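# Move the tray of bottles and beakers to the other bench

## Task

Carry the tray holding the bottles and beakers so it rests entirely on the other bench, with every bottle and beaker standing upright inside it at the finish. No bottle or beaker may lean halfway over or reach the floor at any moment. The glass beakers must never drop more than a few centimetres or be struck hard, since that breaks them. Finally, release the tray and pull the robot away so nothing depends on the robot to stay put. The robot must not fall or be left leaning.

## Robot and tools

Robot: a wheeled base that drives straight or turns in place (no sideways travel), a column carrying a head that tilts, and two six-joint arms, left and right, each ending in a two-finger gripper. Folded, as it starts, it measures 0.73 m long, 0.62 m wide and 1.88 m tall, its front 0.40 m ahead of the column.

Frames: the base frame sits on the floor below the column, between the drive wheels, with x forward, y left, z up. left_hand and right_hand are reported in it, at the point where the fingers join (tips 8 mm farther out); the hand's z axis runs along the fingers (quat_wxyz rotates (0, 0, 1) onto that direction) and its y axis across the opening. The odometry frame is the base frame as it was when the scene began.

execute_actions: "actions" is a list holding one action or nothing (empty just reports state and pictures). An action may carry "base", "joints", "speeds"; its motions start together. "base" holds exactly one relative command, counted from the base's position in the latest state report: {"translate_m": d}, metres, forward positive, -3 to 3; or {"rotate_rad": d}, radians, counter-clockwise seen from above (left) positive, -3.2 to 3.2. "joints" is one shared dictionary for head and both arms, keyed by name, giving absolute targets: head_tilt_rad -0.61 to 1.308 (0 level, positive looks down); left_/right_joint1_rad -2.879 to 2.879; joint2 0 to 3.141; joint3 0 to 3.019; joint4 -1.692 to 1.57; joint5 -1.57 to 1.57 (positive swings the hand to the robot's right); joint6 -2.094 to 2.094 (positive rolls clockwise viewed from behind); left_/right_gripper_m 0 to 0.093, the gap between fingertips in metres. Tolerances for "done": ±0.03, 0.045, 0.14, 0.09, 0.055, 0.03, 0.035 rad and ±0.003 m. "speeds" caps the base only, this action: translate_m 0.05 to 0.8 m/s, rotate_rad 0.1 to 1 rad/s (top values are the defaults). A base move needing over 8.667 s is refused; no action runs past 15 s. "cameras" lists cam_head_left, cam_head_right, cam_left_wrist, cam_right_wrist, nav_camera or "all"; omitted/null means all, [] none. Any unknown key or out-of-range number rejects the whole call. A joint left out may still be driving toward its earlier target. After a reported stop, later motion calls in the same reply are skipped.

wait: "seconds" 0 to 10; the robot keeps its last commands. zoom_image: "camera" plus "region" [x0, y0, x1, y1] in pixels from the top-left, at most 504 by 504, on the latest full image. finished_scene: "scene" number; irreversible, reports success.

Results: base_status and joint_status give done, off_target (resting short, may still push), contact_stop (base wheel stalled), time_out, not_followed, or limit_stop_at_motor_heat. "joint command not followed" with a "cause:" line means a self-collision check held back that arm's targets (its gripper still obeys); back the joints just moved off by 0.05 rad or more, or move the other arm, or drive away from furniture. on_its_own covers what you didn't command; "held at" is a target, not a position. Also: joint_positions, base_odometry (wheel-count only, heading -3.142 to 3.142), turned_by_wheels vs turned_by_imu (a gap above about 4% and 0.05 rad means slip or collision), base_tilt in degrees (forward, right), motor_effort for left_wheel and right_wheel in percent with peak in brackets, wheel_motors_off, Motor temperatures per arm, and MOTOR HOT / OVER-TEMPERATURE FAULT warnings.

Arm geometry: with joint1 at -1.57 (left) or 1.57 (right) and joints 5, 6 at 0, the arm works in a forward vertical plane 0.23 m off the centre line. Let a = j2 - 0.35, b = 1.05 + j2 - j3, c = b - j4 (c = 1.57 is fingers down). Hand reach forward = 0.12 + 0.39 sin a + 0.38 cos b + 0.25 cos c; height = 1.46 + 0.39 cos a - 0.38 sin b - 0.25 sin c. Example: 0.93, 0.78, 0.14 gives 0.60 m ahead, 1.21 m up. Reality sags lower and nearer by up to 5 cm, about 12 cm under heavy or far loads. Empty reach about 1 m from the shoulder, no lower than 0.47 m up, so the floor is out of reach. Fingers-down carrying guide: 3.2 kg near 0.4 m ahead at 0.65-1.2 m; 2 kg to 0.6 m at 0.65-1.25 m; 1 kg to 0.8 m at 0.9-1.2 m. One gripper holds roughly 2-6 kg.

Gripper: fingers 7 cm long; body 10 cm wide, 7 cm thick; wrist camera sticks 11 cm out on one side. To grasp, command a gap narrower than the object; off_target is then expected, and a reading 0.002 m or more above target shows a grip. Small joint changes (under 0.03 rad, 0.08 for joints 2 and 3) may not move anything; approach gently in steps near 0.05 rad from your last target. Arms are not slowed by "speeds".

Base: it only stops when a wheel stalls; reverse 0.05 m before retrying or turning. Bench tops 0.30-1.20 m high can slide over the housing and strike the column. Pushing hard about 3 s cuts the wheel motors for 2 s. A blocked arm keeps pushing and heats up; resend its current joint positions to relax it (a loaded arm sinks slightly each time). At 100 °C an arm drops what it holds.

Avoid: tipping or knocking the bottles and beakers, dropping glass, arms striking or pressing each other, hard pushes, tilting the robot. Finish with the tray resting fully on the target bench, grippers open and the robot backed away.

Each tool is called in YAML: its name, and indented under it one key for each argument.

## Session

execute_actions:
  actions: []

Scene clock: 0.00 s.
Motor temperatures (°C, as the motors report them): left_arm=[27 26 27 26 26 27] | right_arm=[25 29 26 26 26 26]
base_odometry: x=+0.000 y=+0.000 heading=+0.000 (m, m, rad; odometry frame)
turned_by_wheels: +0.000 (rad since the last result)
turned_by_imu: +0.000 (rad since the last result)
base_tilt: forward=+0.3 right=+0.4 (deg)
base_status: not commanded
joint_positions: head_tilt_rad=+0.870 left_joint1_rad=-1.594 left_joint2_rad=+0.870 left_joint3_rad=+0.416 left_joint4_rad=-0.918 left_joint5_rad=-0.014 left_joint6_rad=-0.082 left_gripper_m=+0.094 right_joint1_rad=+1.561 right_joint2_rad=+0.901 right_joint3_rad=+0.374 right_joint4_rad=-0.952 right_joint5_rad=+0.015 right_joint6_rad=+0.054 right_gripper_m=+0.094
joint_status: not commanded
wheel_motors_off: 0
motor_effort: left_wheel=+2 right_wheel=+0 (%)
left_hand: x=+0.1588 y=+0.2219 z=+1.2458 quat_wxyz=(+0.411, +0.025, -0.911, -0.017) (m; base frame)
right_hand: x=+0.1248 y=-0.2299 z=+1.2595 quat_wxyz=(+0.459, -0.025, -0.888, +0.022) (m; base frame)
pictures: cam_head_left, cam_head_right, cam_left_wrist, cam_right_wrist, nav_camera
camera_calibration (this result's frames):
cam_head_left: T_world_to_cam=[[-0.0466286, -0.998541, 0.0272421, -0.00916335], [-0.693475, 0.01273, -0.720368, 1.12909], [0.718971, -0.0524815, -0.693056, 0.959113], [0, 0, 0, 1]] pos_world=[0.0929975, 0.0268123, 1.47833]
cam_head_right: T_world_to_cam=[[-0.042768, -0.998536, 0.0331106, -0.0863863], [-0.704799, 0.00666474, -0.709376, 1.10857], [0.708117, -0.0536749, -0.704053, 0.974072], [0, 0, 0, 1]] pos_world=[0.0878665, -0.041365, 1.47505]
cam_left_wrist: T_world_to_cam=[[0.0132196, -0.99867, -0.0498313, 0.284277], [-0.10184, -0.0509213, 0.993497, -1.20236], [-0.994713, -0.0080588, -0.102378, 0.415279], [0, 0, 0, 1]] pos_world=[0.286877, 0.22602, 1.25122]
cam_right_wrist: T_world_to_cam=[[-0.0374839, -0.997887, 0.0530644, -0.286646], [0.0128856, 0.0526147, 0.998532, -1.24122], [-0.999214, 0.0381127, 0.0108862, 0.244939], [0, 0, 0, 1]] pos_world=[0.249996, -0.23007, 1.25194]
Images, in order (width x height): cam_head_left 504x504, cam_head_right 504x504, cam_left_wrist 504x504, cam_right_wrist 504x504, nav_camera 504x504.

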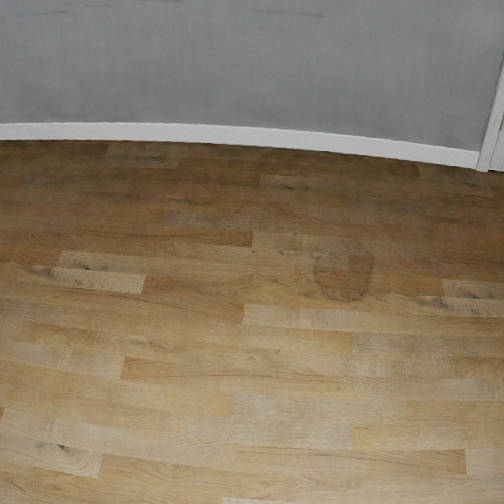

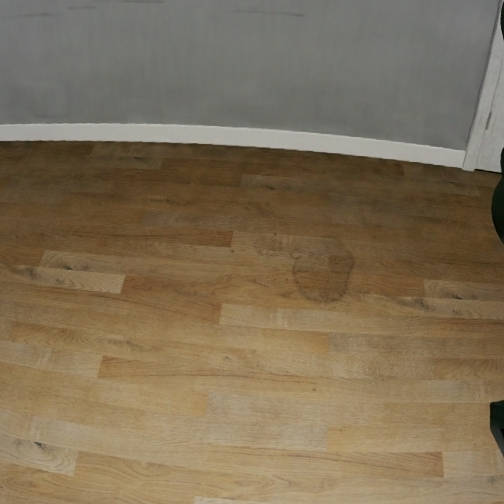

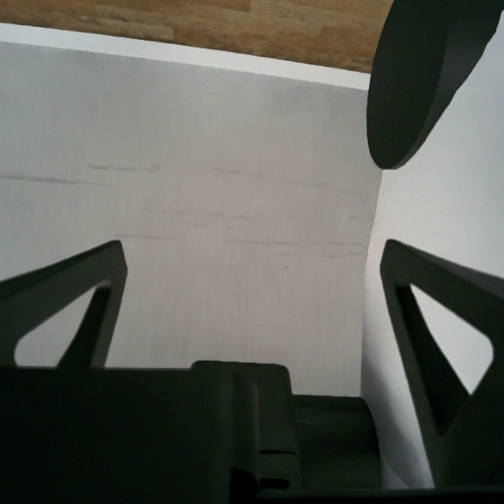

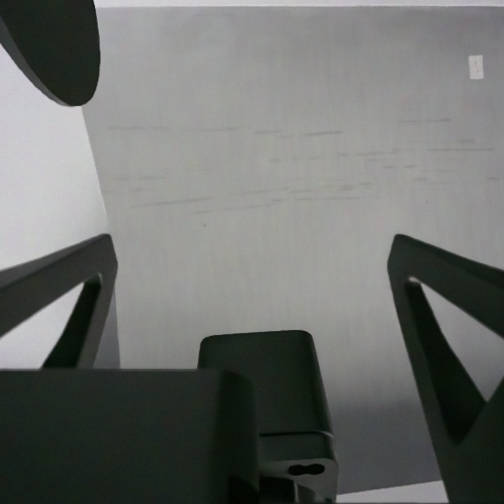

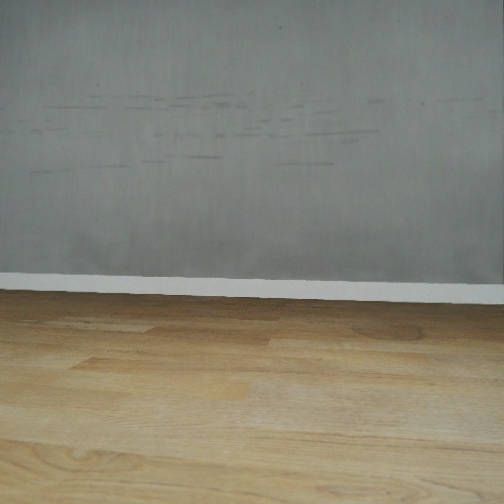

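Benches are probably left and right.

execute_actions:
  actions:
    - {"base":{"rotate_rad":1.57},"joints":{"head_tilt_rad":0.45}}
  cameras: ["cam_head_left","nav_camera","cam_left_wrist","cam_right_wrist"]

Scene clock: 3.37 s.
Motor temperatures (°C, as the motors report them): left_arm=[27 26 27 26 26 27] | right_arm=[25 29 26 26 26 26]
base_odometry: x=+0.000 y=+0.000 heading=+1.569 (m, m, rad; odometry frame)
turned_by_wheels: +1.569 (rad since the last result)
turned_by_imu: +1.555 (rad since the last result)
base_tilt: forward=+0.4 right=+0.4 (deg)
base_status: done
joint_positions: head_tilt_rad=+0.468 left_joint1_rad=-1.594 left_joint2_rad=+0.870 left_joint3_rad=+0.416 left_joint4_rad=-0.918 left_joint5_rad=-0.014 left_joint6_rad=-0.082 left_gripper_m=+0.094 right_joint1_rad=+1.561 right_joint2_rad=+0.901 right_joint3_rad=+0.374 right_joint4_rad=-0.952 right_joint5_rad=+0.015 right_joint6_rad=+0.054 right_gripper_m=+0.094
joint_status: all done
wheel_motors_off: 0
motor_effort: left_wheel=-5(44) right_wheel=+6(41) (%)
left_hand: x=+0.1588 y=+0.2219 z=+1.2458 quat_wxyz=(+0.411, +0.025, -0.911, -0.017) (m; base frame)
right_hand: x=+0.1248 y=-0.2299 z=+1.2595 quat_wxyz=(+0.459, -0.025, -0.888, +0.022) (m; base frame)
pictures: cam_head_left, cam_left_wrist, cam_right_wrist, nav_camera
camera_calibration (this result's frames):
cam_head_left: T_world_to_cam=[[-0.053568, -0.998541, 0.00684334, 0.0225977], [-0.356634, 0.01273, -0.934157, 1.44149], [0.932707, -0.0524815, -0.356796, 0.430585], [0, 0, 0, 1]] pos_world=[0.113685, 0.0268123, 1.50005]
cam_left_wrist: T_world_to_cam=[[0.0132196, -0.99867, -0.0498313, 0.284277], [-0.10184, -0.0509213, 0.993497, -1.20236], [-0.994713, -0.0080588, -0.102378, 0.415279], [0, 0, 0, 1]] pos_world=[0.286877, 0.22602, 1.25122]
cam_right_wrist: T_world_to_cam=[[-0.0374839, -0.997887, 0.0530644, -0.286646], [0.0128856, 0.0526147, 0.998532, -1.24122], [-0.999214, 0.0381127, 0.0108862, 0.244939], [0, 0, 0, 1]] pos_world=[0.249996, -0.23007, 1.25194]
Images, in order (width x height): cam_head_left 504x504, cam_left_wrist 504x504, cam_right_wrist 504x504, nav_camera 504x504.

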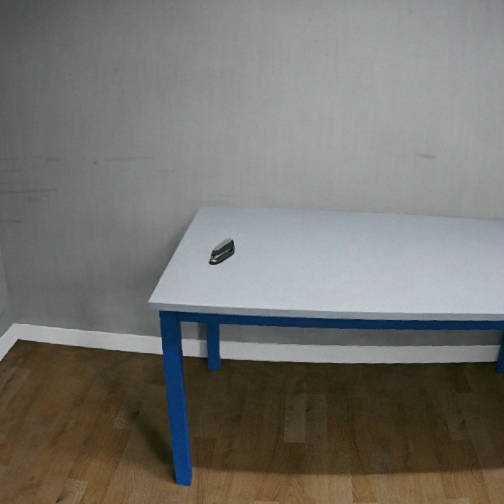

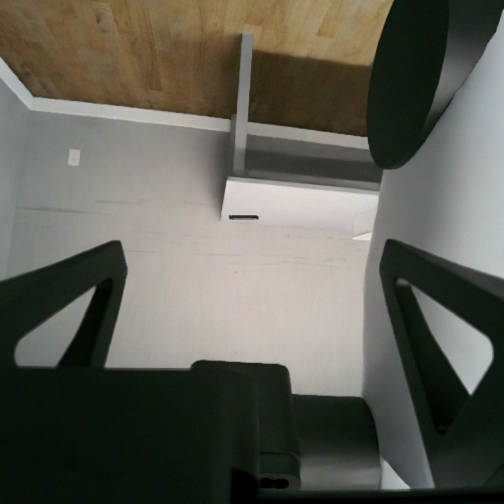

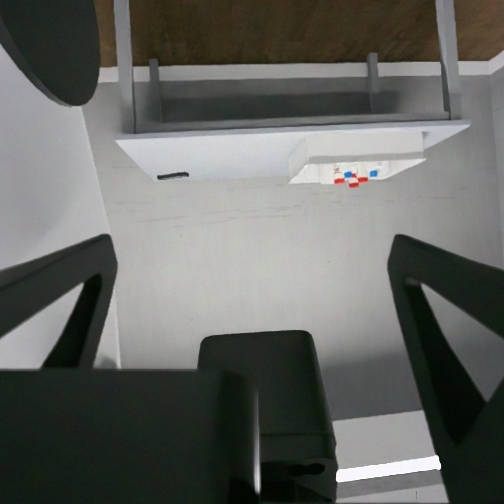

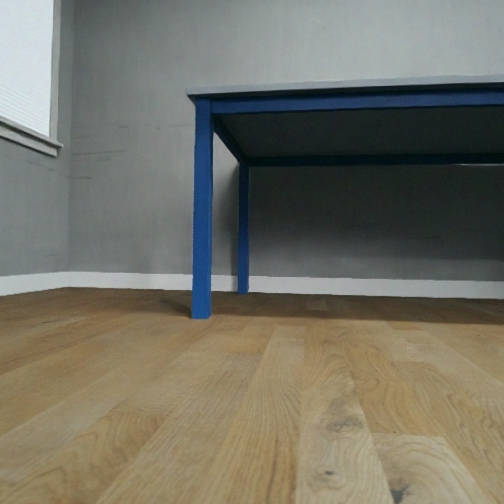

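execute_actions:
  actions:
    - {"base":{"rotate_rad":-2.9}}
  cameras: ["cam_head_left","cam_head_right","nav_camera"]

Scene clock: 8.47 s.
Motor temperatures (°C, as the motors report them): left_arm=[27 26 27 26 26 27] | right_arm=[25 29 26 26 26 26]
base_odometry: x=+0.000 y=+0.000 heading=-1.330 (m, m, rad; odometry frame)
turned_by_wheels: -2.899 (rad since the last result)
turned_by_imu: -2.879 (rad since the last result)
base_tilt: forward=+0.4 right=+0.4 (deg)
base_status: done
joint_positions: head_tilt_rad=+0.468 left_joint1_rad=-1.594 left_joint2_rad=+0.870 left_joint3_rad=+0.416 left_joint4_rad=-0.918 left_joint5_rad=-0.014 left_joint6_rad=-0.082 left_gripper_m=+0.094 right_joint1_rad=+1.561 right_joint2_rad=+0.901 right_joint3_rad=+0.374 right_joint4_rad=-0.952 right_joint5_rad=+0.015 right_joint6_rad=+0.054 right_gripper_m=+0.094
joint_status: not commanded
wheel_motors_off: 0
motor_effort: left_wheel=+6(42) right_wheel=-5(24) (%)
left_hand: x=+0.1588 y=+0.2219 z=+1.2458 quat_wxyz=(+0.411, +0.025, -0.911, -0.017) (m; base frame)
right_hand: x=+0.1248 y=-0.2299 z=+1.2595 quat_wxyz=(+0.459, -0.025, -0.888, +0.022) (m; base frame)
pictures: cam_head_left, cam_head_right, nav_camera
camera_calibration (this result's frames):
cam_head_left: T_world_to_cam=[[-0.0535684, -0.998541, 0.00683958, 0.0226035], [-0.356569, 0.01273, -0.934182, 1.44152], [0.932732, -0.0524815, -0.35673, 0.430483], [0, 0, 0, 1]] pos_world=[0.113688, 0.0268123, 1.50006]
cam_head_right: T_world_to_cam=[[-0.05231, -0.998536, 0.0137505, -0.0560946], [-0.37129, 0.00666474, -0.928493, 1.42933], [0.927042, -0.0536749, -0.371095, 0.450372], [0, 0, 0, 1]] pos_world=[0.11025, -0.041365, 1.49503]
Images, in order (width x height): cam_head_left 504x504, cam_head_right 504x504, nav_camera 504x504.

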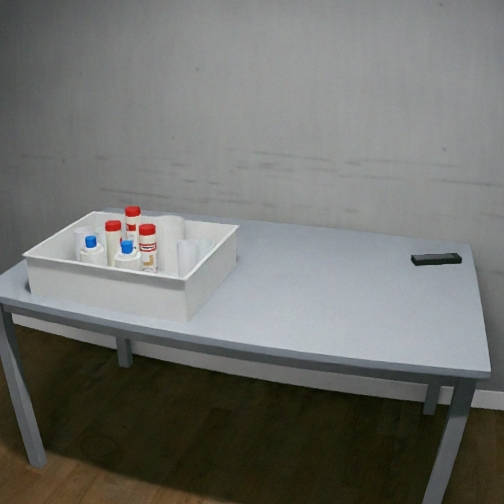

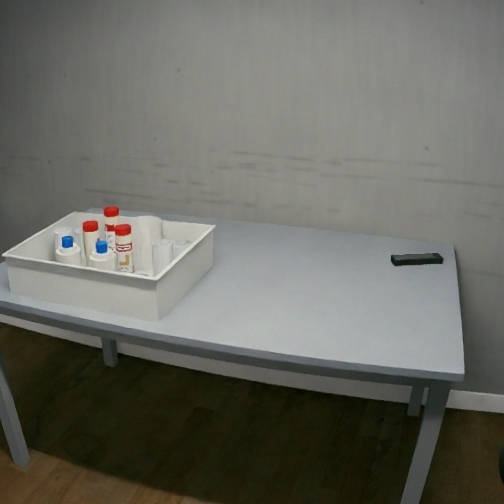

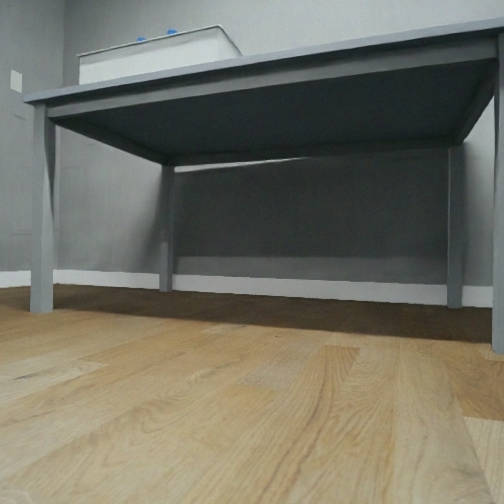

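execute_actions:
  actions:
    - {"base":{"rotate_rad":0.77},"joints":{"head_tilt_rad":0.6}}
  cameras: []

execute_actions:
  actions:
    - {"base":{"translate_m":0.98}}
  cameras: []

execute_actions:
  actions:
    - {"base":{"rotate_rad":-1.1},"joints":{"left_joint1_rad":-1.51,"left_joint2_rad":1.44,"left_joint3_rad":0.97,"left_joint4_rad":-0.05,"left_joint5_rad":0,"left_joint6_rad":0,"left_gripper_m":0.045,"right_joint1_rad":1.53,"right_joint2_rad":1.44,"right_joint3_rad":0.97,"right_joint4_rad":-0.05,"right_joint5_rad":0,"right_joint6_rad":0,"right_gripper_m":0.045}}
  cameras: ["cam_head_left","cam_head_right"]

Scene clock: 11.70 s.
Motor temperatures (°C, as the motors report them): left_arm=[27 26 27 26 26 27] | right_arm=[25 29 26 26 26 26]
base_odometry: x=+0.000 y=+0.000 heading=-0.562 (m, m, rad; odometry frame)
turned_by_wheels: +0.768 (rad since the last result)
turned_by_imu: +0.762 (rad since the last result)
base_tilt: forward=+0.4 right=+0.4 (deg)
base_status: done
joint_positions: head_tilt_rad=+0.603 left_joint1_rad=-1.594 left_joint2_rad=+0.870 left_joint3_rad=+0.416 left_joint4_rad=-0.918 left_joint5_rad=-0.014 left_joint6_rad=-0.082 left_gripper_m=+0.094 right_joint1_rad=+1.561 right_joint2_rad=+0.901 right_joint3_rad=+0.374 right_joint4_rad=-0.952 right_joint5_rad=+0.015 right_joint6_rad=+0.054 right_gripper_m=+0.094
joint_status: all done
wheel_motors_off: 0
motor_effort: left_wheel=-2(28) right_wheel=+0(24) (%)
left_hand: x=+0.1588 y=+0.2219 z=+1.2458 quat_wxyz=(+0.411, +0.025, -0.911, -0.017) (m; base frame)
right_hand: x=+0.1248 y=-0.2299 z=+1.2595 quat_wxyz=(+0.459, -0.025, -0.888, +0.022) (m; base frame)
pictures: none
No camera images: the call's "cameras" was empty. Leave "cameras" out to get every camera's image.

Scene clock: 14.73 s.
Motor temperatures (°C, as the motors report them): left_arm=[27 26 27 26 26 27] | right_arm=[25 29 26 26 26 26]
base_odometry: x=+0.829 y=-0.522 heading=-0.562 (m, m, rad; odometry frame)
turned_by_wheels: +0.000 (rad since the last result)
turned_by_imu: -0.002 (rad since the last result)
base_tilt: forward=+0.4 right=+0.4 (deg)
base_status: done
joint_positions: head_tilt_rad=+0.604 left_joint1_rad=-1.594 left_joint2_rad=+0.870 left_joint3_rad=+0.419 left_joint4_rad=-0.918 left_joint5_rad=-0.014 left_joint6_rad=-0.082 left_gripper_m=+0.094 right_joint1_rad=+1.561 right_joint2_rad=+0.901 right_joint3_rad=+0.376 right_joint4_rad=-0.952 right_joint5_rad=+0.015 right_joint6_rad=+0.054 right_gripper_m=+0.094
joint_status: not commanded
wheel_motors_off: 0
motor_effort: left_wheel=-1(48) right_wheel=+2(63) (%)
left_hand: x=+0.1601 y=+0.2219 z=+1.2455 quat_wxyz=(+0.410, +0.025, -0.912, -0.016) (m; base frame)
right_hand: x=+0.1258 y=-0.2299 z=+1.2591 quat_wxyz=(+0.458, -0.025, -0.888, +0.022) (m; base frame)
pictures: none
No camera images: the call's "cameras" was empty. Leave "cameras" out to get every camera's image.

Scene clock: 17.37 s.
Motor temperatures (°C, as the motors report them): left_arm=[27 27 27 26 26 27] | right_arm=[25 30 26 26 26 26]
base_odometry: x=+0.829 y=-0.522 heading=-1.661 (m, m, rad; odometry frame)
turned_by_wheels: -1.099 (rad since the last result)
turned_by_imu: -1.091 (rad since the last result)
base_tilt: forward=+0.4 right=+0.5 (deg)
base_status: done
joint_positions: head_tilt_rad=+0.604 left_joint1_rad=-1.508 left_joint2_rad=+1.436 left_joint3_rad=+0.970 left_joint4_rad=-0.055 left_joint5_rad=-0.001 left_joint6_rad=-0.013 left_gripper_m=+0.045 right_joint1_rad=+1.526 right_joint2_rad=+1.430 right_joint3_rad=+0.972 right_joint4_rad=-0.062 right_joint5_rad=+0.001 right_joint6_rad=+0.007 right_gripper_m=+0.045
joint_status: all done
wheel_motors_off: 0
motor_effort: left_wheel=+6(41) right_wheel=-4(49) (%)
left_hand: x=+0.4869 y=+0.2622 z=+1.0081 quat_wxyz=(-0.001, +0.022, -0.999, -0.028) (m; base frame)
right_hand: x=+0.4897 y=-0.2520 z=+1.0099 quat_wxyz=(-0.002, -0.015, -1.000, +0.020) (m; base frame)
pictures: cam_head_left, cam_head_right
camera_calibration (this result's frames):
cam_head_left: T_world_to_cam=[[-0.052152, -0.998541, 0.0140189, 0.0114765], [-0.479591, 0.01273, -0.8774, 1.36023], [0.875941, -0.0524815, -0.479555, 0.622473], [0, 0, 0, 1]] pos_world=[0.107703, 0.0268123, 1.49181]
cam_head_right: T_world_to_cam=[[-0.0499708, -0.998536, 0.0206962, -0.0669081], [-0.493408, 0.00666474, -0.869772, 1.34501], [0.868361, -0.0536749, -0.493019, 0.641068], [0, 0, 0, 1]] pos_world=[0.103616, -0.041365, 1.4873]
Images, in order (width x height): cam_head_left 504x504, cam_head_right 504x504.

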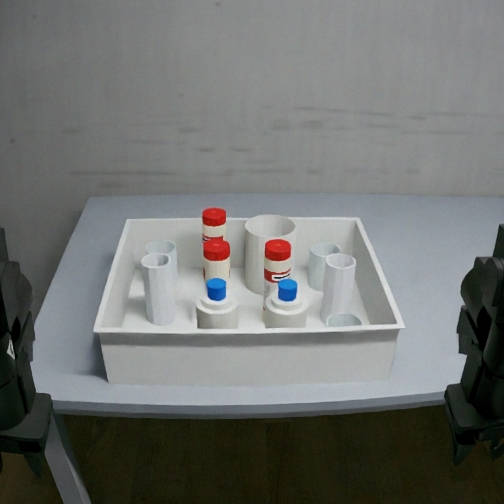

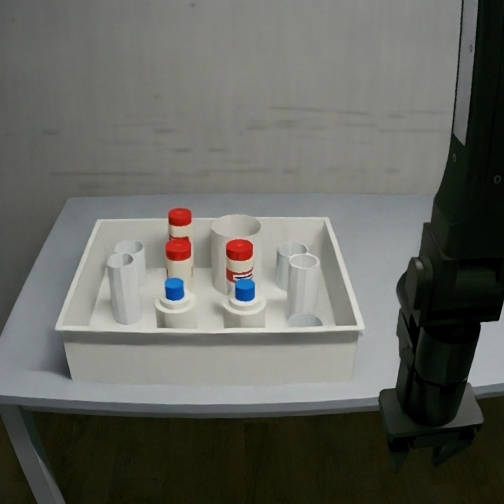

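execute_actions:
  actions:
    - {"base":{"rotate_rad":-0.027},"joints":{"left_joint1_rad":-1.49}}
  cameras: []

execute_actions:
  actions:
    - {"base":{"translate_m":0.58},"speeds":{"translate_m":0.4},"joints":{"head_tilt_rad":1.0}}
  cameras: ["cam_head_left","cam_head_right","cam_left_wrist","cam_right_wrist"]

Scene clock: 18.70 s.
Motor temperatures (°C, as the motors report them): left_arm=[27 27 27 26 26 27] | right_arm=[25 30 26 26 26 26]
base_odometry: x=+0.829 y=-0.522 heading=-1.687 (m, m, rad; odometry frame)
turned_by_wheels: -0.026 (rad since the last result)
turned_by_imu: -0.026 (rad since the last result)
base_tilt: forward=+0.4 right=+0.4 (deg)
base_status: done
joint_positions: head_tilt_rad=+0.604 left_joint1_rad=-1.494 left_joint2_rad=+1.436 left_joint3_rad=+0.970 left_joint4_rad=-0.055 left_joint5_rad=-0.001 left_joint6_rad=-0.013 left_gripper_m=+0.045 right_joint1_rad=+1.528 right_joint2_rad=+1.430 right_joint3_rad=+0.972 right_joint4_rad=-0.062 right_joint5_rad=+0.001 right_joint6_rad=+0.007 right_gripper_m=+0.045
joint_status: all done
wheel_motors_off: 0
motor_effort: left_wheel=+5(34) right_wheel=-4(29) (%)
left_hand: x=+0.4866 y=+0.2702 z=+1.0086 quat_wxyz=(-0.001, +0.026, -0.999, -0.034) (m; base frame)
right_hand: x=+0.4895 y=-0.2508 z=+1.0098 quat_wxyz=(-0.002, -0.014, -1.000, +0.019) (m; base frame)
pictures: none
No camera images: the call's "cameras" was empty. Leave "cameras" out to get every camera's image.

Scene clock: 21.43 s.
Motor temperatures (°C, as the motors report them): left_arm=[27 27 27 26 26 27] | right_arm=[25 30 26 26 26 26]
base_odometry: x=+0.762 y=-1.098 heading=-1.688 (m, m, rad; odometry frame)
turned_by_wheels: +0.000 (rad since the last result)
turned_by_imu: -0.002 (rad since the last result)
base_tilt: forward=+0.5 right=+0.4 (deg)
base_status: done
joint_positions: head_tilt_rad=+1.000 left_joint1_rad=-1.494 left_joint2_rad=+1.436 left_joint3_rad=+0.970 left_joint4_rad=-0.055 left_joint5_rad=-0.001 left_joint6_rad=-0.013 left_gripper_m=+0.045 right_joint1_rad=+1.528 right_joint2_rad=+1.430 right_joint3_rad=+0.971 right_joint4_rad=-0.062 right_joint5_rad=+0.001 right_joint6_rad=+0.007 right_gripper_m=+0.045
joint_status: all done
wheel_motors_off: 0
motor_effort: left_wheel=+0(67) right_wheel=+0(44) (%)
left_hand: x=+0.4868 y=+0.2702 z=+1.0086 quat_wxyz=(-0.002, +0.026, -0.999, -0.034) (m; base frame)
right_hand: x=+0.4893 y=-0.2508 z=+1.0098 quat_wxyz=(-0.002, -0.014, -1.000, +0.019) (m; base frame)
pictures: cam_head_left, cam_head_right, cam_left_wrist, cam_right_wrist
camera_calibration (this result's frames):
cam_head_left: T_world_to_cam=[[-0.042695, -0.998541, 0.033068, -0.0183319], [-0.78117, 0.01273, -0.624189, 0.985363], [0.622857, -0.0524815, -0.780574, 1.0987], [0, 0, 0, 1]] pos_world=[0.0846232, 0.0268123, 1.47327]
cam_head_right: T_world_to_cam=[[-0.0381049, -0.998536, 0.0383854, -0.0947426], [-0.790971, 0.00666474, -0.611818, 0.962637], [0.610666, -0.0536749, -0.790067, 1.11141], [0, 0, 0, 1]] pos_world=[0.079109, -0.041365, 1.47068]
cam_left_wrist: T_world_to_cam=[[0.038116, -0.995977, -0.0810947, 0.335052], [-0.81299, -0.0780951, 0.577016, -0.15715], [-0.581028, 0.0439357, -0.812697, 1.21862], [0, 0, 0, 1]] pos_world=[0.567519, 0.267891, 1.10822]
cam_right_wrist: T_world_to_cam=[[-0.0288771, -0.999328, 0.0225797, -0.254389], [-0.810474, 0.0366295, 0.584628, -0.178699], [-0.585063, -0.00141784, -0.810987, 1.23004], [0, 0, 0, 1]] pos_world=[0.567476, -0.245928, 1.10777]
Images, in order (width x height): cam_head_left 504x504, cam_head_right 504x504, cam_left_wrist 504x504, cam_right_wrist 504x504.

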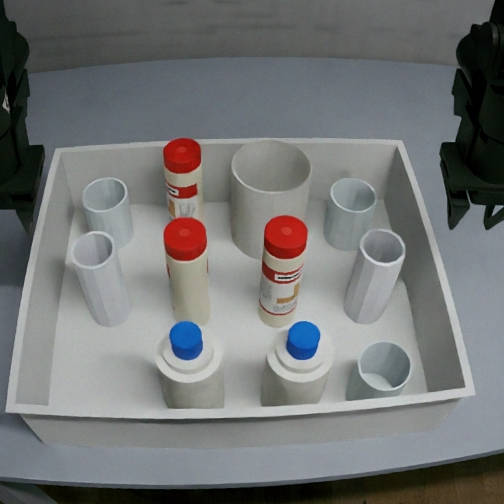

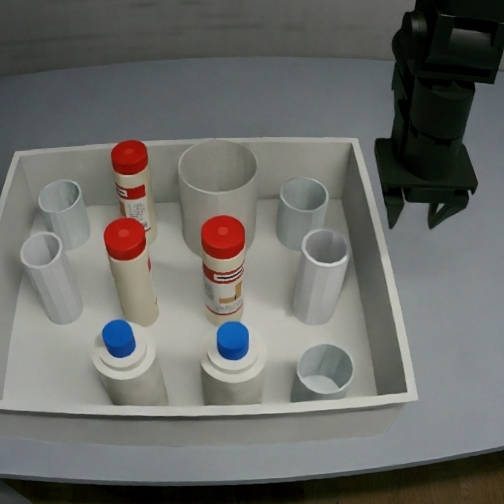

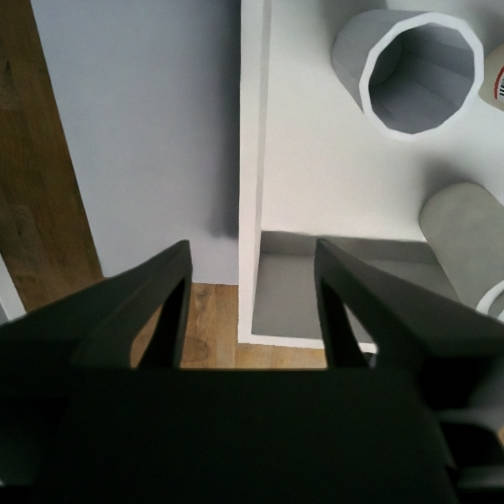

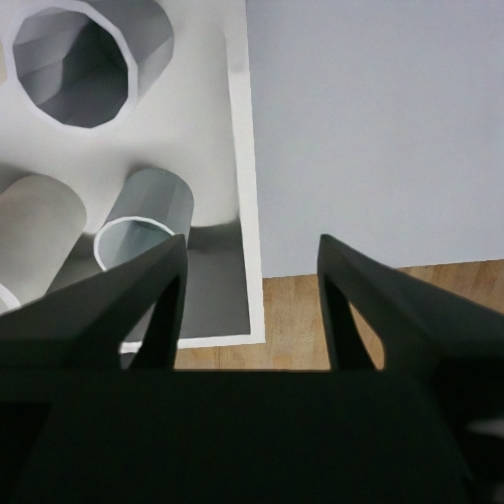

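execute_actions:
  actions:
    - {"base":{"translate_m":0.02},"joints":{"left_joint2_rad":1.47,"left_joint3_rad":0.89,"left_joint4_rad":0.043,"right_joint2_rad":1.51,"right_joint3_rad":1.29,"right_joint4_rad":-0.29},"speeds":{"translate_m":0.2}}
  cameras: []

execute_actions:
  actions:
    - {"joints":{"left_joint2_rad":1.65,"left_joint3_rad":1.03,"left_joint4_rad":0.09,"right_joint2_rad":1.675,"right_joint3_rad":1.42,"right_joint4_rad":-0.26}}
  cameras: ["cam_head_left","cam_head_right","cam_left_wrist","cam_right_wrist"]

Scene clock: 23.50 s.
Motor temperatures (°C, as the motors report them): left_arm=[27 27 27 26 26 27] | right_arm=[25 30 26 26 26 26]
base_odometry: x=+0.759 y=-1.118 heading=-1.688 (m, m, rad; odometry frame)
turned_by_wheels: +0.000 (rad since the last result)
turned_by_imu: -0.001 (rad since the last result)
base_tilt: forward=+0.4 right=+0.4 (deg)
base_status: done
joint_positions: head_tilt_rad=+1.001 left_joint1_rad=-1.494 left_joint2_rad=+1.461 left_joint3_rad=+0.892 left_joint4_rad=+0.033 left_joint5_rad=-0.001 left_joint6_rad=-0.013 left_gripper_m=+0.045 right_joint1_rad=+1.528 right_joint2_rad=+1.512 right_joint3_rad=+1.289 right_joint4_rad=-0.271 right_joint5_rad=+0.001 right_joint6_rad=+0.007 right_gripper_m=+0.045
joint_status: all done
wheel_motors_off: 0
motor_effort: left_wheel=-1(40) right_wheel=+0(34) (%)
left_hand: x=+0.4484 y=+0.2693 z=+0.9997 quat_wxyz=(+0.006, +0.026, -0.999, -0.034) (m; base frame)
right_hand: x=+0.5973 y=-0.2536 z=+0.9976 quat_wxyz=(-0.015, -0.014, -1.000, +0.019) (m; base frame)
pictures: none
No camera images: the call's "cameras" was empty. Leave "cameras" out to get every camera's image.

Scene clock: 24.50 s.
Motor temperatures (°C, as the motors report them): left_arm=[27 27 27 26 26 27] | right_arm=[25 30 26 26 26 26]
base_odometry: x=+0.759 y=-1.118 heading=-1.688 (m, m, rad; odometry frame)
turned_by_wheels: +0.000 (rad since the last result)
turned_by_imu: +0.000 (rad since the last result)
base_tilt: forward=+0.4 right=+0.4 (deg)
base_status: not commanded
joint_positions: head_tilt_rad=+1.001 left_joint1_rad=-1.494 left_joint2_rad=+1.654 left_joint3_rad=+1.030 left_joint4_rad=+0.087 left_joint5_rad=-0.001 left_joint6_rad=-0.013 left_gripper_m=+0.045 right_joint1_rad=+1.528 right_joint2_rad=+1.674 right_joint3_rad=+1.411 right_joint4_rad=-0.269 right_joint5_rad=+0.001 right_joint6_rad=+0.007 right_gripper_m=+0.045
joint_status: all done
wheel_motors_off: 0
motor_effort: left_wheel=+0(2) right_wheel=+0(1) (%)
left_hand: x=+0.4526 y=+0.2740 z=+0.9319 quat_wxyz=(+0.007, +0.026, -0.999, -0.034) (m; base frame)
right_hand: x=+0.5933 y=-0.2558 z=+0.9344 quat_wxyz=(+0.004, -0.014, -1.000, +0.019) (m; base frame)
pictures: cam_head_left, cam_head_right, cam_left_wrist, cam_right_wrist
camera_calibration (this result's frames):
cam_head_left: T_world_to_cam=[[-0.0426815, -0.998541, 0.0330855, -0.0183596], [-0.781426, 0.01273, -0.623868, 0.984881], [0.622536, -0.0524815, -0.780829, 1.09911], [0, 0, 0, 1]] pos_world=[0.0845958, 0.0268123, 1.47326]
cam_head_right: T_world_to_cam=[[-0.0380891, -0.998536, 0.038401, -0.0947675], [-0.791222, 0.00666474, -0.611493, 0.962149], [0.610342, -0.0536749, -0.790318, 1.11181], [0, 0, 0, 1]] pos_world=[0.0790806, -0.041365, 1.47067]
cam_left_wrist: T_world_to_cam=[[0.037876, -0.995987, -0.081089, 0.334026], [-0.803359, -0.078609, 0.590284, -0.157035], [-0.594289, 0.042786, -0.803112, 1.1337], [0, 0, 0, 1]] pos_world=[0.534937, 0.271835, 1.03027]
cam_right_wrist: T_world_to_cam=[[-0.0290448, -0.999321, 0.0226707, -0.254652], [-0.803494, 0.0368326, 0.594172, -0.0631952], [-0.594604, -0.000958207, -0.804018, 1.22903], [0, 0, 0, 1]] pos_world=[0.672615, -0.250974, 1.03149]
Images, in order (width x height): cam_head_left 504x504, cam_head_right 504x504, cam_left_wrist 504x504, cam_right_wrist 504x504.

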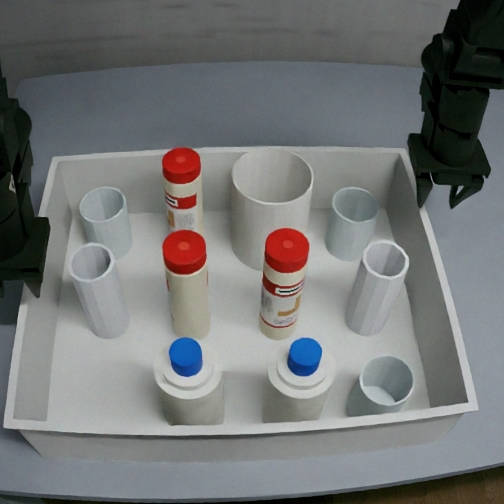

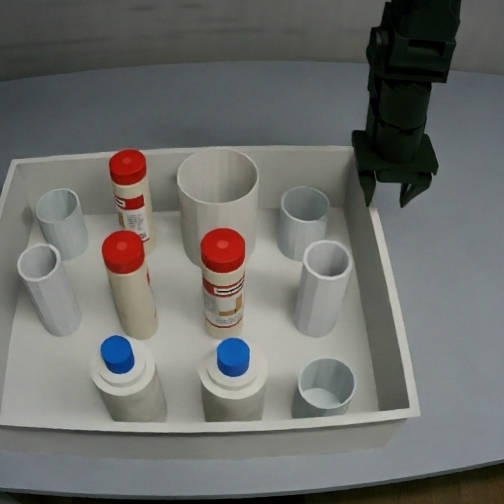

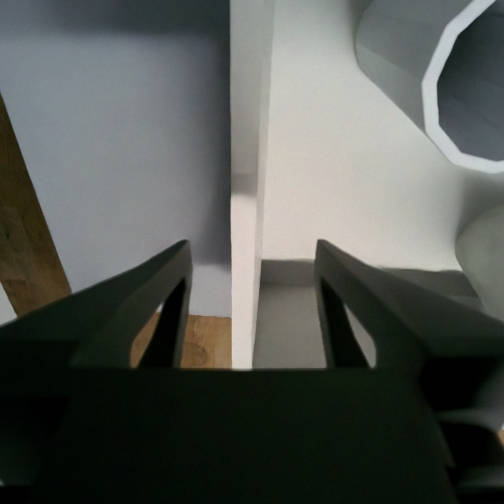

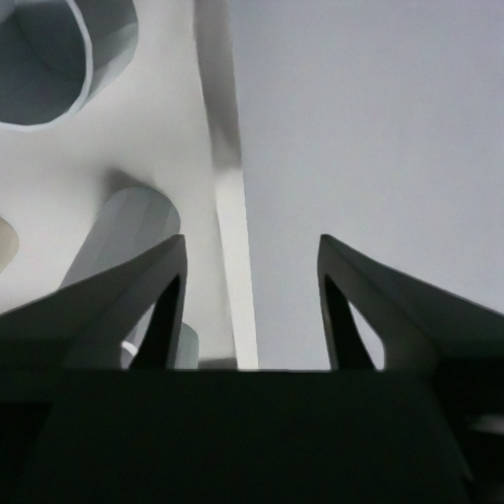

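execute_actions:
  actions:
    - {"joints":{"left_joint2_rad":1.866,"left_joint3_rad":1.202,"left_joint4_rad":0.144,"right_joint2_rad":1.876,"right_joint3_rad":1.575,"right_joint4_rad":-0.215}}
  cameras: ["cam_head_left","cam_left_wrist","cam_right_wrist"]

Scene clock: 25.87 s.
Motor temperatures (°C, as the motors report them): left_arm=[27 28 27 26 26 27] | right_arm=[25 31 26 26 26 26]
base_odometry: x=+0.759 y=-1.118 heading=-1.688 (m, m, rad; odometry frame)
turned_by_wheels: +0.000 (rad since the last result)
turned_by_imu: +0.000 (rad since the last result)
base_tilt: forward=+0.4 right=+0.4 (deg)
base_status: not commanded
joint_positions: head_tilt_rad=+1.001 left_joint1_rad=-1.494 left_joint2_rad=+1.875 left_joint3_rad=+1.199 left_joint4_rad=+0.143 left_joint5_rad=-0.001 left_joint6_rad=-0.013 left_gripper_m=+0.045 right_joint1_rad=+1.528 right_joint2_rad=+1.882 right_joint3_rad=+1.566 right_joint4_rad=-0.224 right_joint5_rad=+0.001 right_joint6_rad=+0.007 right_gripper_m=+0.045
joint_status: all done
wheel_motors_off: 0
motor_effort: left_wheel=-1(2) right_wheel=+0(2) (%)
left_hand: x=+0.4467 y=+0.2792 z=+0.8506 quat_wxyz=(+0.005, +0.026, -0.999, -0.034) (m; base frame)
right_hand: x=+0.5827 y=-0.2587 z=+0.8508 quat_wxyz=(+0.008, -0.014, -1.000, +0.019) (m; base frame)
pictures: cam_head_left, cam_left_wrist, cam_right_wrist
camera_calibration (this result's frames):
cam_head_left: T_world_to_cam=[[-0.0426814, -0.998541, 0.0330855, -0.0183596], [-0.781426, 0.01273, -0.623868, 0.984881], [0.622536, -0.0524815, -0.780829, 1.09911], [0, 0, 0, 1]] pos_world=[0.0845958, 0.0268123, 1.47326]
cam_left_wrist: T_world_to_cam=[[0.0379318, -0.995985, -0.0810907, 0.332806], [-0.805618, -0.0784912, 0.587212, -0.109818], [-0.591219, 0.0430541, -0.805361, 1.06511], [0, 0, 0, 1]] pos_world=[0.528616, 0.276993, 0.949268]
cam_right_wrist: T_world_to_cam=[[-0.0291523, -0.999316, 0.0227305, -0.255905], [-0.798931, 0.0369608, 0.600286, -0.0296609], [-0.600716, -0.000660405, -0.799463, 1.15523], [0, 0, 0, 1]] pos_world=[0.662806, -0.253871, 0.947183]
Images, in order (width x height): cam_head_left 504x504, cam_left_wrist 504x504, cam_right_wrist 504x504.

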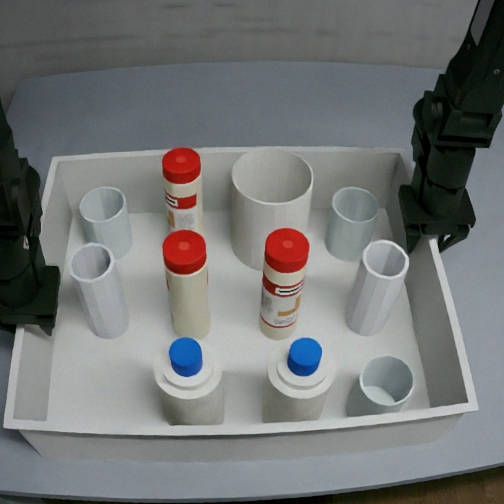

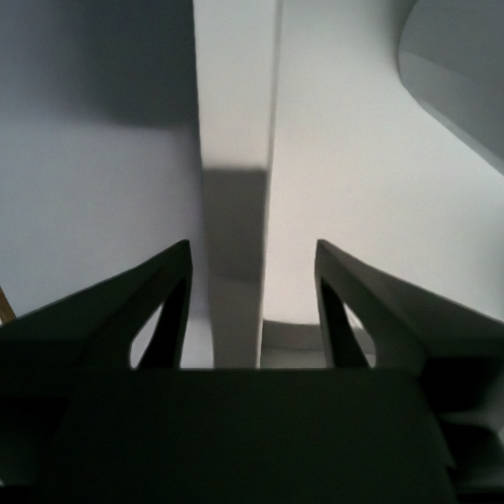

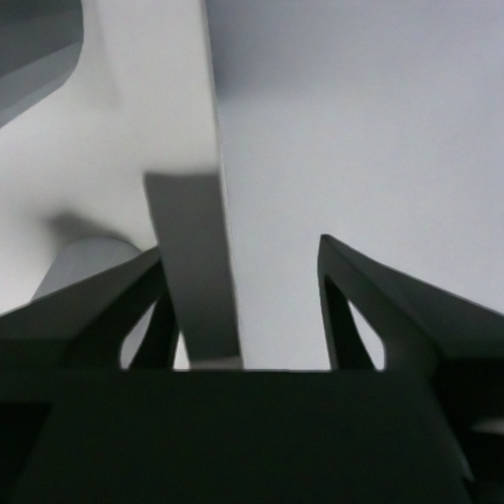

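execute_actions:
  actions:
    - {"joints":{"right_joint1_rad":1.562}}
  cameras: ["cam_right_wrist"]

Scene clock: 26.73 s.
Motor temperatures (°C, as the motors report them): left_arm=[27 28 27 26 26 27] | right_arm=[25 31 26 26 26 26]
base_odometry: x=+0.759 y=-1.118 heading=-1.688 (m, m, rad; odometry frame)
turned_by_wheels: +0.000 (rad since the last result)
turned_by_imu: +0.000 (rad since the last result)
base_tilt: forward=+0.4 right=+0.4 (deg)
base_status: not commanded
joint_positions: head_tilt_rad=+1.001 left_joint1_rad=-1.494 left_joint2_rad=+1.875 left_joint3_rad=+1.199 left_joint4_rad=+0.143 left_joint5_rad=-0.001 left_joint6_rad=-0.013 left_gripper_m=+0.045 right_joint1_rad=+1.563 right_joint2_rad=+1.882 right_joint3_rad=+1.566 right_joint4_rad=-0.224 right_joint5_rad=+0.004 right_joint6_rad=+0.006 right_gripper_m=+0.045
joint_status: all done
wheel_motors_off: 0
motor_effort: left_wheel=+0(0) right_wheel=+1(1) (%)
left_hand: x=+0.4467 y=+0.2792 z=+0.8506 quat_wxyz=(+0.005, +0.026, -0.999, -0.034) (m; base frame)
right_hand: x=+0.5831 y=-0.2324 z=+0.8502 quat_wxyz=(+0.008, -0.005, -1.000, +0.005) (m; base frame)
pictures: cam_right_wrist
camera_calibration (this result's frames):
cam_right_wrist: T_world_to_cam=[[-0.0104287, -0.999934, -0.0047299, -0.217362], [-0.799289, 0.00549358, 0.600922, -0.0376387], [-0.600857, 0.0100474, -0.799294, 1.1574], [0, 0, 0, 1]] pos_world=[0.663081, -0.22877, 0.946692]
Images, in order (width x height): cam_right_wrist 504x504.

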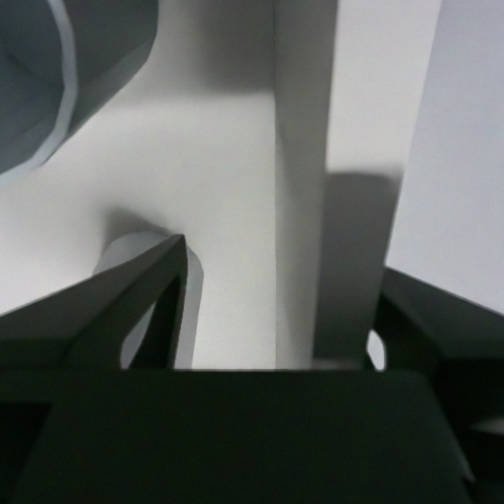

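execute_actions:
  actions:
    - {"joints":{"right_joint1_rad":1.542}}
  cameras: ["cam_right_wrist"]

Scene clock: 27.63 s.
Motor temperatures (°C, as the motors report them): left_arm=[27 28 27 26 26 27] | right_arm=[25 31 26 26 26 26]
base_odometry: x=+0.759 y=-1.118 heading=-1.688 (m, m, rad; odometry frame)
turned_by_wheels: +0.000 (rad since the last result)
turned_by_imu: +0.000 (rad since the last result)
base_tilt: forward=+0.5 right=+0.4 (deg)
base_status: not commanded
joint_positions: head_tilt_rad=+1.001 left_joint1_rad=-1.494 left_joint2_rad=+1.875 left_joint3_rad=+1.199 left_joint4_rad=+0.143 left_joint5_rad=-0.001 left_joint6_rad=-0.013 left_gripper_m=+0.045 right_joint1_rad=+1.544 right_joint2_rad=+1.882 right_joint3_rad=+1.566 right_joint4_rad=-0.224 right_joint5_rad=+0.002 right_joint6_rad=+0.006 right_gripper_m=+0.045
joint_status: all done
wheel_motors_off: 0
motor_effort: left_wheel=+0(0) right_wheel=+2(1) (%)
left_hand: x=+0.4467 y=+0.2792 z=+0.8506 quat_wxyz=(+0.005, +0.026, -0.999, -0.034) (m; base frame)
right_hand: x=+0.5829 y=-0.2464 z=+0.8504 quat_wxyz=(+0.008, -0.010, -1.000, +0.012) (m; base frame)
pictures: cam_right_wrist
camera_calibration (this result's frames):
cam_right_wrist: T_world_to_cam=[[-0.0196075, -0.999762, 0.00960005, -0.238106], [-0.799173, 0.0214418, 0.600718, -0.0337647], [-0.600781, 0.00410646, -0.799403, 1.15623], [0, 0, 0, 1]] pos_world=[0.662986, -0.242073, 0.94686]
Images, in order (width x height): cam_right_wrist 504x504.

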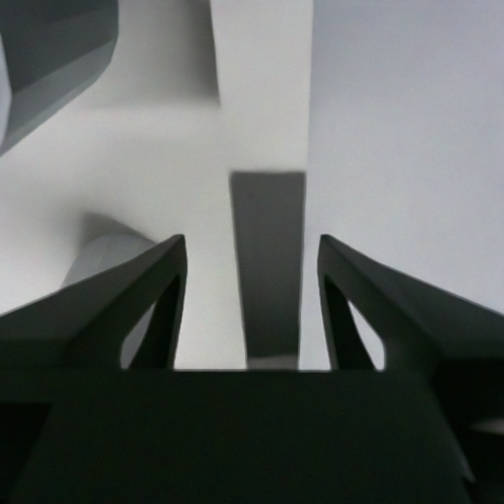

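Good. Grip and lift.

execute_actions:
  actions:
    - {"joints":{"left_gripper_m":0,"right_gripper_m":0}}
  cameras: ["cam_left_wrist","cam_right_wrist"]

execute_actions:
  actions:
    - {"joints":{"left_joint2_rad":1.76,"left_joint3_rad":1.125,"left_joint4_rad":0.115,"right_joint2_rad":1.775,"right_joint3_rad":1.5,"right_joint4_rad":-0.24}}
  cameras: ["cam_head_left"]

execute_actions:
  actions:
    - {"joints":{"left_joint2_rad":1.65,"left_joint3_rad":1.075,"left_joint4_rad":0.09,"right_joint2_rad":1.64,"right_joint3_rad":1.43,"right_joint4_rad":-0.27}}
  cameras: ["cam_head_left","cam_left_wrist","cam_right_wrist"]

Scene clock: 28.90 s.
Motor temperatures (°C, as the motors report them): left_arm=[27 28 27 26 26 27] | right_arm=[25 31 26 26 26 26]
base_odometry: x=+0.759 y=-1.118 heading=-1.688 (m, m, rad; odometry frame)
turned_by_wheels: +0.000 (rad since the last result)
turned_by_imu: +0.000 (rad since the last result)
base_tilt: forward=+0.4 right=+0.4 (deg)
base_status: not commanded
joint_positions: head_tilt_rad=+1.001 left_joint1_rad=-1.484 left_joint2_rad=+1.875 left_joint3_rad=+1.199 left_joint4_rad=+0.143 left_joint5_rad=+0.030 left_joint6_rad=+0.012 left_gripper_m=+0.010 right_joint1_rad=+1.533 right_joint2_rad=+1.882 right_joint3_rad=+1.566 right_joint4_rad=-0.224 right_joint5_rad=-0.036 right_joint6_rad=-0.042 right_gripper_m=+0.007
joint_status: left_gripper_m off_target (ended at +0.010, target +0.000); right_gripper_m off_target (ended at +0.007, target +0.000)
wheel_motors_off: 0
motor_effort: left_wheel=+0(0) right_wheel=+0(1) (%)
left_hand: x=+0.4467 y=+0.2806 z=+0.8508 quat_wxyz=(+0.005, +0.016, -1.000, -0.022) (m; base frame)
right_hand: x=+0.5831 y=-0.2485 z=+0.8505 quat_wxyz=(+0.008, +0.012, -1.000, -0.002) (m; base frame)
pictures: cam_left_wrist, cam_right_wrist
camera_calibration (this result's frames):
cam_left_wrist: T_world_to_cam=[[0.0182612, -0.998155, -0.0578981, 0.323863], [-0.806828, -0.0489119, 0.588759, -0.118907], [-0.590505, 0.0359624, -0.806233, 1.06756], [0, 0, 0, 1]] pos_world=[0.528545, 0.279058, 0.949457]
cam_right_wrist: T_world_to_cam=[[0.0223349, -0.999564, -0.0193229, -0.24001], [-0.799299, -0.0294629, 0.600211, -0.0457929], [-0.600518, 0.00203908, -0.799608, 1.15601], [0, 0, 0, 1]] pos_world=[0.662965, -0.243612, 0.947204]
Images, in order (width x height): cam_left_wrist 504x504, cam_right_wrist 504x504.

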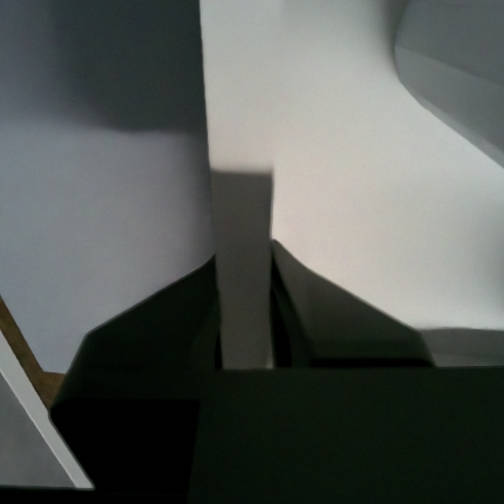

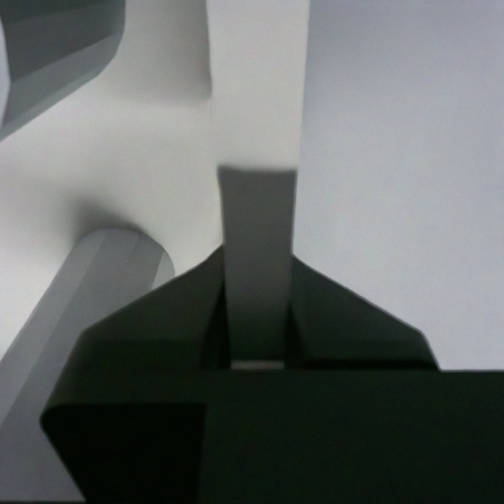

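Scene clock: 29.77 s.
Motor temperatures (°C, as the motors report them): left_arm=[27 28 27 26 26 27] | right_arm=[25 31 26 26 26 26]
base_odometry: x=+0.759 y=-1.118 heading=-1.688 (m, m, rad; odometry frame)
turned_by_wheels: +0.000 (rad since the last result)
turned_by_imu: +0.000 (rad since the last result)
base_tilt: forward=+0.5 right=+0.4 (deg)
base_status: not commanded
joint_positions: head_tilt_rad=+1.001 left_joint1_rad=-1.484 left_joint2_rad=+1.845 left_joint3_rad=+1.145 left_joint4_rad=+0.128 left_joint5_rad=+0.028 left_joint6_rad=+0.024 left_gripper_m=+0.010 right_joint1_rad=+1.527 right_joint2_rad=+1.862 right_joint3_rad=+1.503 right_joint4_rad=-0.218 right_joint5_rad=-0.043 right_joint6_rad=-0.036 right_gripper_m=+0.007
joint_status: all done
wheel_motors_off: 0
motor_effort: left_wheel=+0(2) right_wheel=+0(1) (%)
left_hand: x=+0.4278 y=+0.2791 z=+0.8642 quat_wxyz=(+0.024, +0.011, -0.999, -0.022) (m; base frame)
right_hand: x=+0.5575 y=-0.2512 z=+0.8556 quat_wxyz=(+0.026, +0.006, -1.000, -0.004) (m; base frame)
pictures: cam_head_left
camera_calibration (this result's frames):
cam_head_left: T_world_to_cam=[[-0.0426815, -0.998541, 0.0330855, -0.0183596], [-0.781426, 0.01273, -0.623868, 0.984881], [0.622536, -0.0524815, -0.780829, 1.09911], [0, 0, 0, 1]] pos_world=[0.0845958, 0.0268123, 1.47326]
Images, in order (width x height): cam_head_left 504x504.

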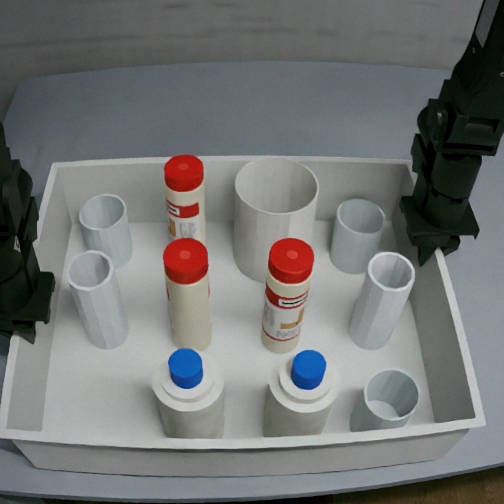

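Scene clock: 30.90 s.
Motor temperatures (°C, as the motors report them): left_arm=[27 29 27 26 26 27] | right_arm=[25 32 26 26 27 26]
base_odometry: x=+0.759 y=-1.118 heading=-1.688 (m, m, rad; odometry frame)
turned_by_wheels: +0.000 (rad since the last result)
turned_by_imu: +0.000 (rad since the last result)
base_tilt: forward=+0.4 right=+0.4 (deg)
base_status: not commanded
joint_positions: head_tilt_rad=+1.001 left_joint1_rad=-1.482 left_joint2_rad=+1.713 left_joint3_rad=+1.088 left_joint4_rad=+0.097 left_joint5_rad=+0.035 left_joint6_rad=+0.028 left_gripper_m=+0.010 right_joint1_rad=+1.523 right_joint2_rad=+1.726 right_joint3_rad=+1.431 right_joint4_rad=-0.241 right_joint5_rad=-0.041 right_joint6_rad=-0.034 right_gripper_m=+0.007
joint_status: all done
wheel_motors_off: 0
motor_effort: left_wheel=-1(1) right_wheel=+0(1) (%)
left_hand: x=+0.4596 y=+0.2776 z=+0.9100 quat_wxyz=(+0.002, +0.009, -1.000, -0.021) (m; base frame)
right_hand: x=+0.5850 y=-0.2531 z=+0.9119 quat_wxyz=(+0.006, +0.005, -1.000, +0.000) (m; base frame)
pictures: cam_head_left, cam_left_wrist, cam_right_wrist
camera_calibration (this result's frames):
cam_head_left: T_world_to_cam=[[-0.0426814, -0.998541, 0.0330855, -0.0183596], [-0.781426, 0.01273, -0.623868, 0.984881], [0.622536, -0.0524815, -0.780829, 1.09911], [0, 0, 0, 1]] pos_world=[0.0845958, 0.0268123, 1.47326]
cam_left_wrist: T_world_to_cam=[[0.00351223, -0.998462, -0.0553208, 0.328628], [-0.810309, -0.0352596, 0.58494, -0.142116], [-0.585992, 0.0427725, -0.809187, 1.12177], [0, 0, 0, 1]] pos_world=[0.541033, 0.275131, 1.00903]
cam_right_wrist: T_world_to_cam=[[0.00853572, -0.999849, -0.0151146, -0.239354], [-0.801724, -0.0158764, 0.597483, -0.0739391], [-0.597633, 0.00701783, -0.801739, 1.20771], [0, 0, 0, 1]] pos_world=[0.664528, -0.248967, 1.00882]
Images, in order (width x height): cam_head_left 504x504, cam_left_wrist 504x504, cam_right_wrist 504x504.

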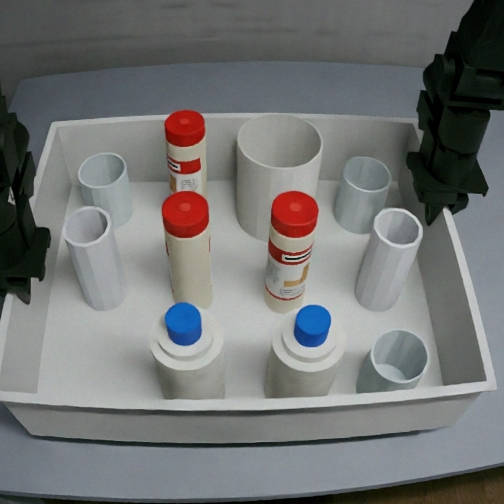

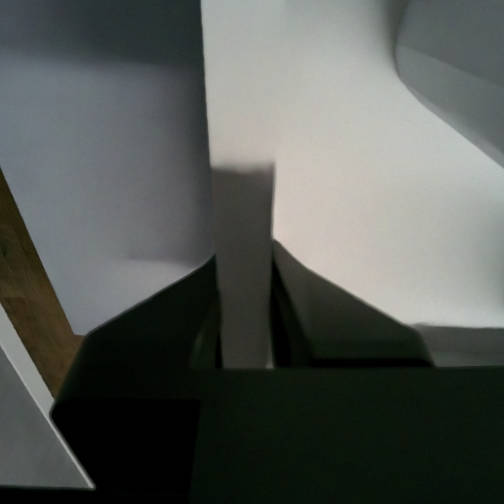

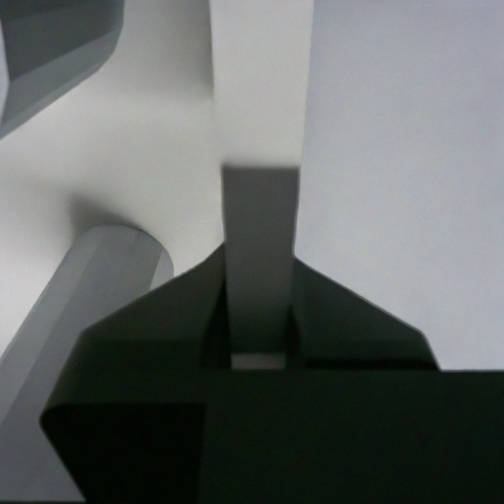

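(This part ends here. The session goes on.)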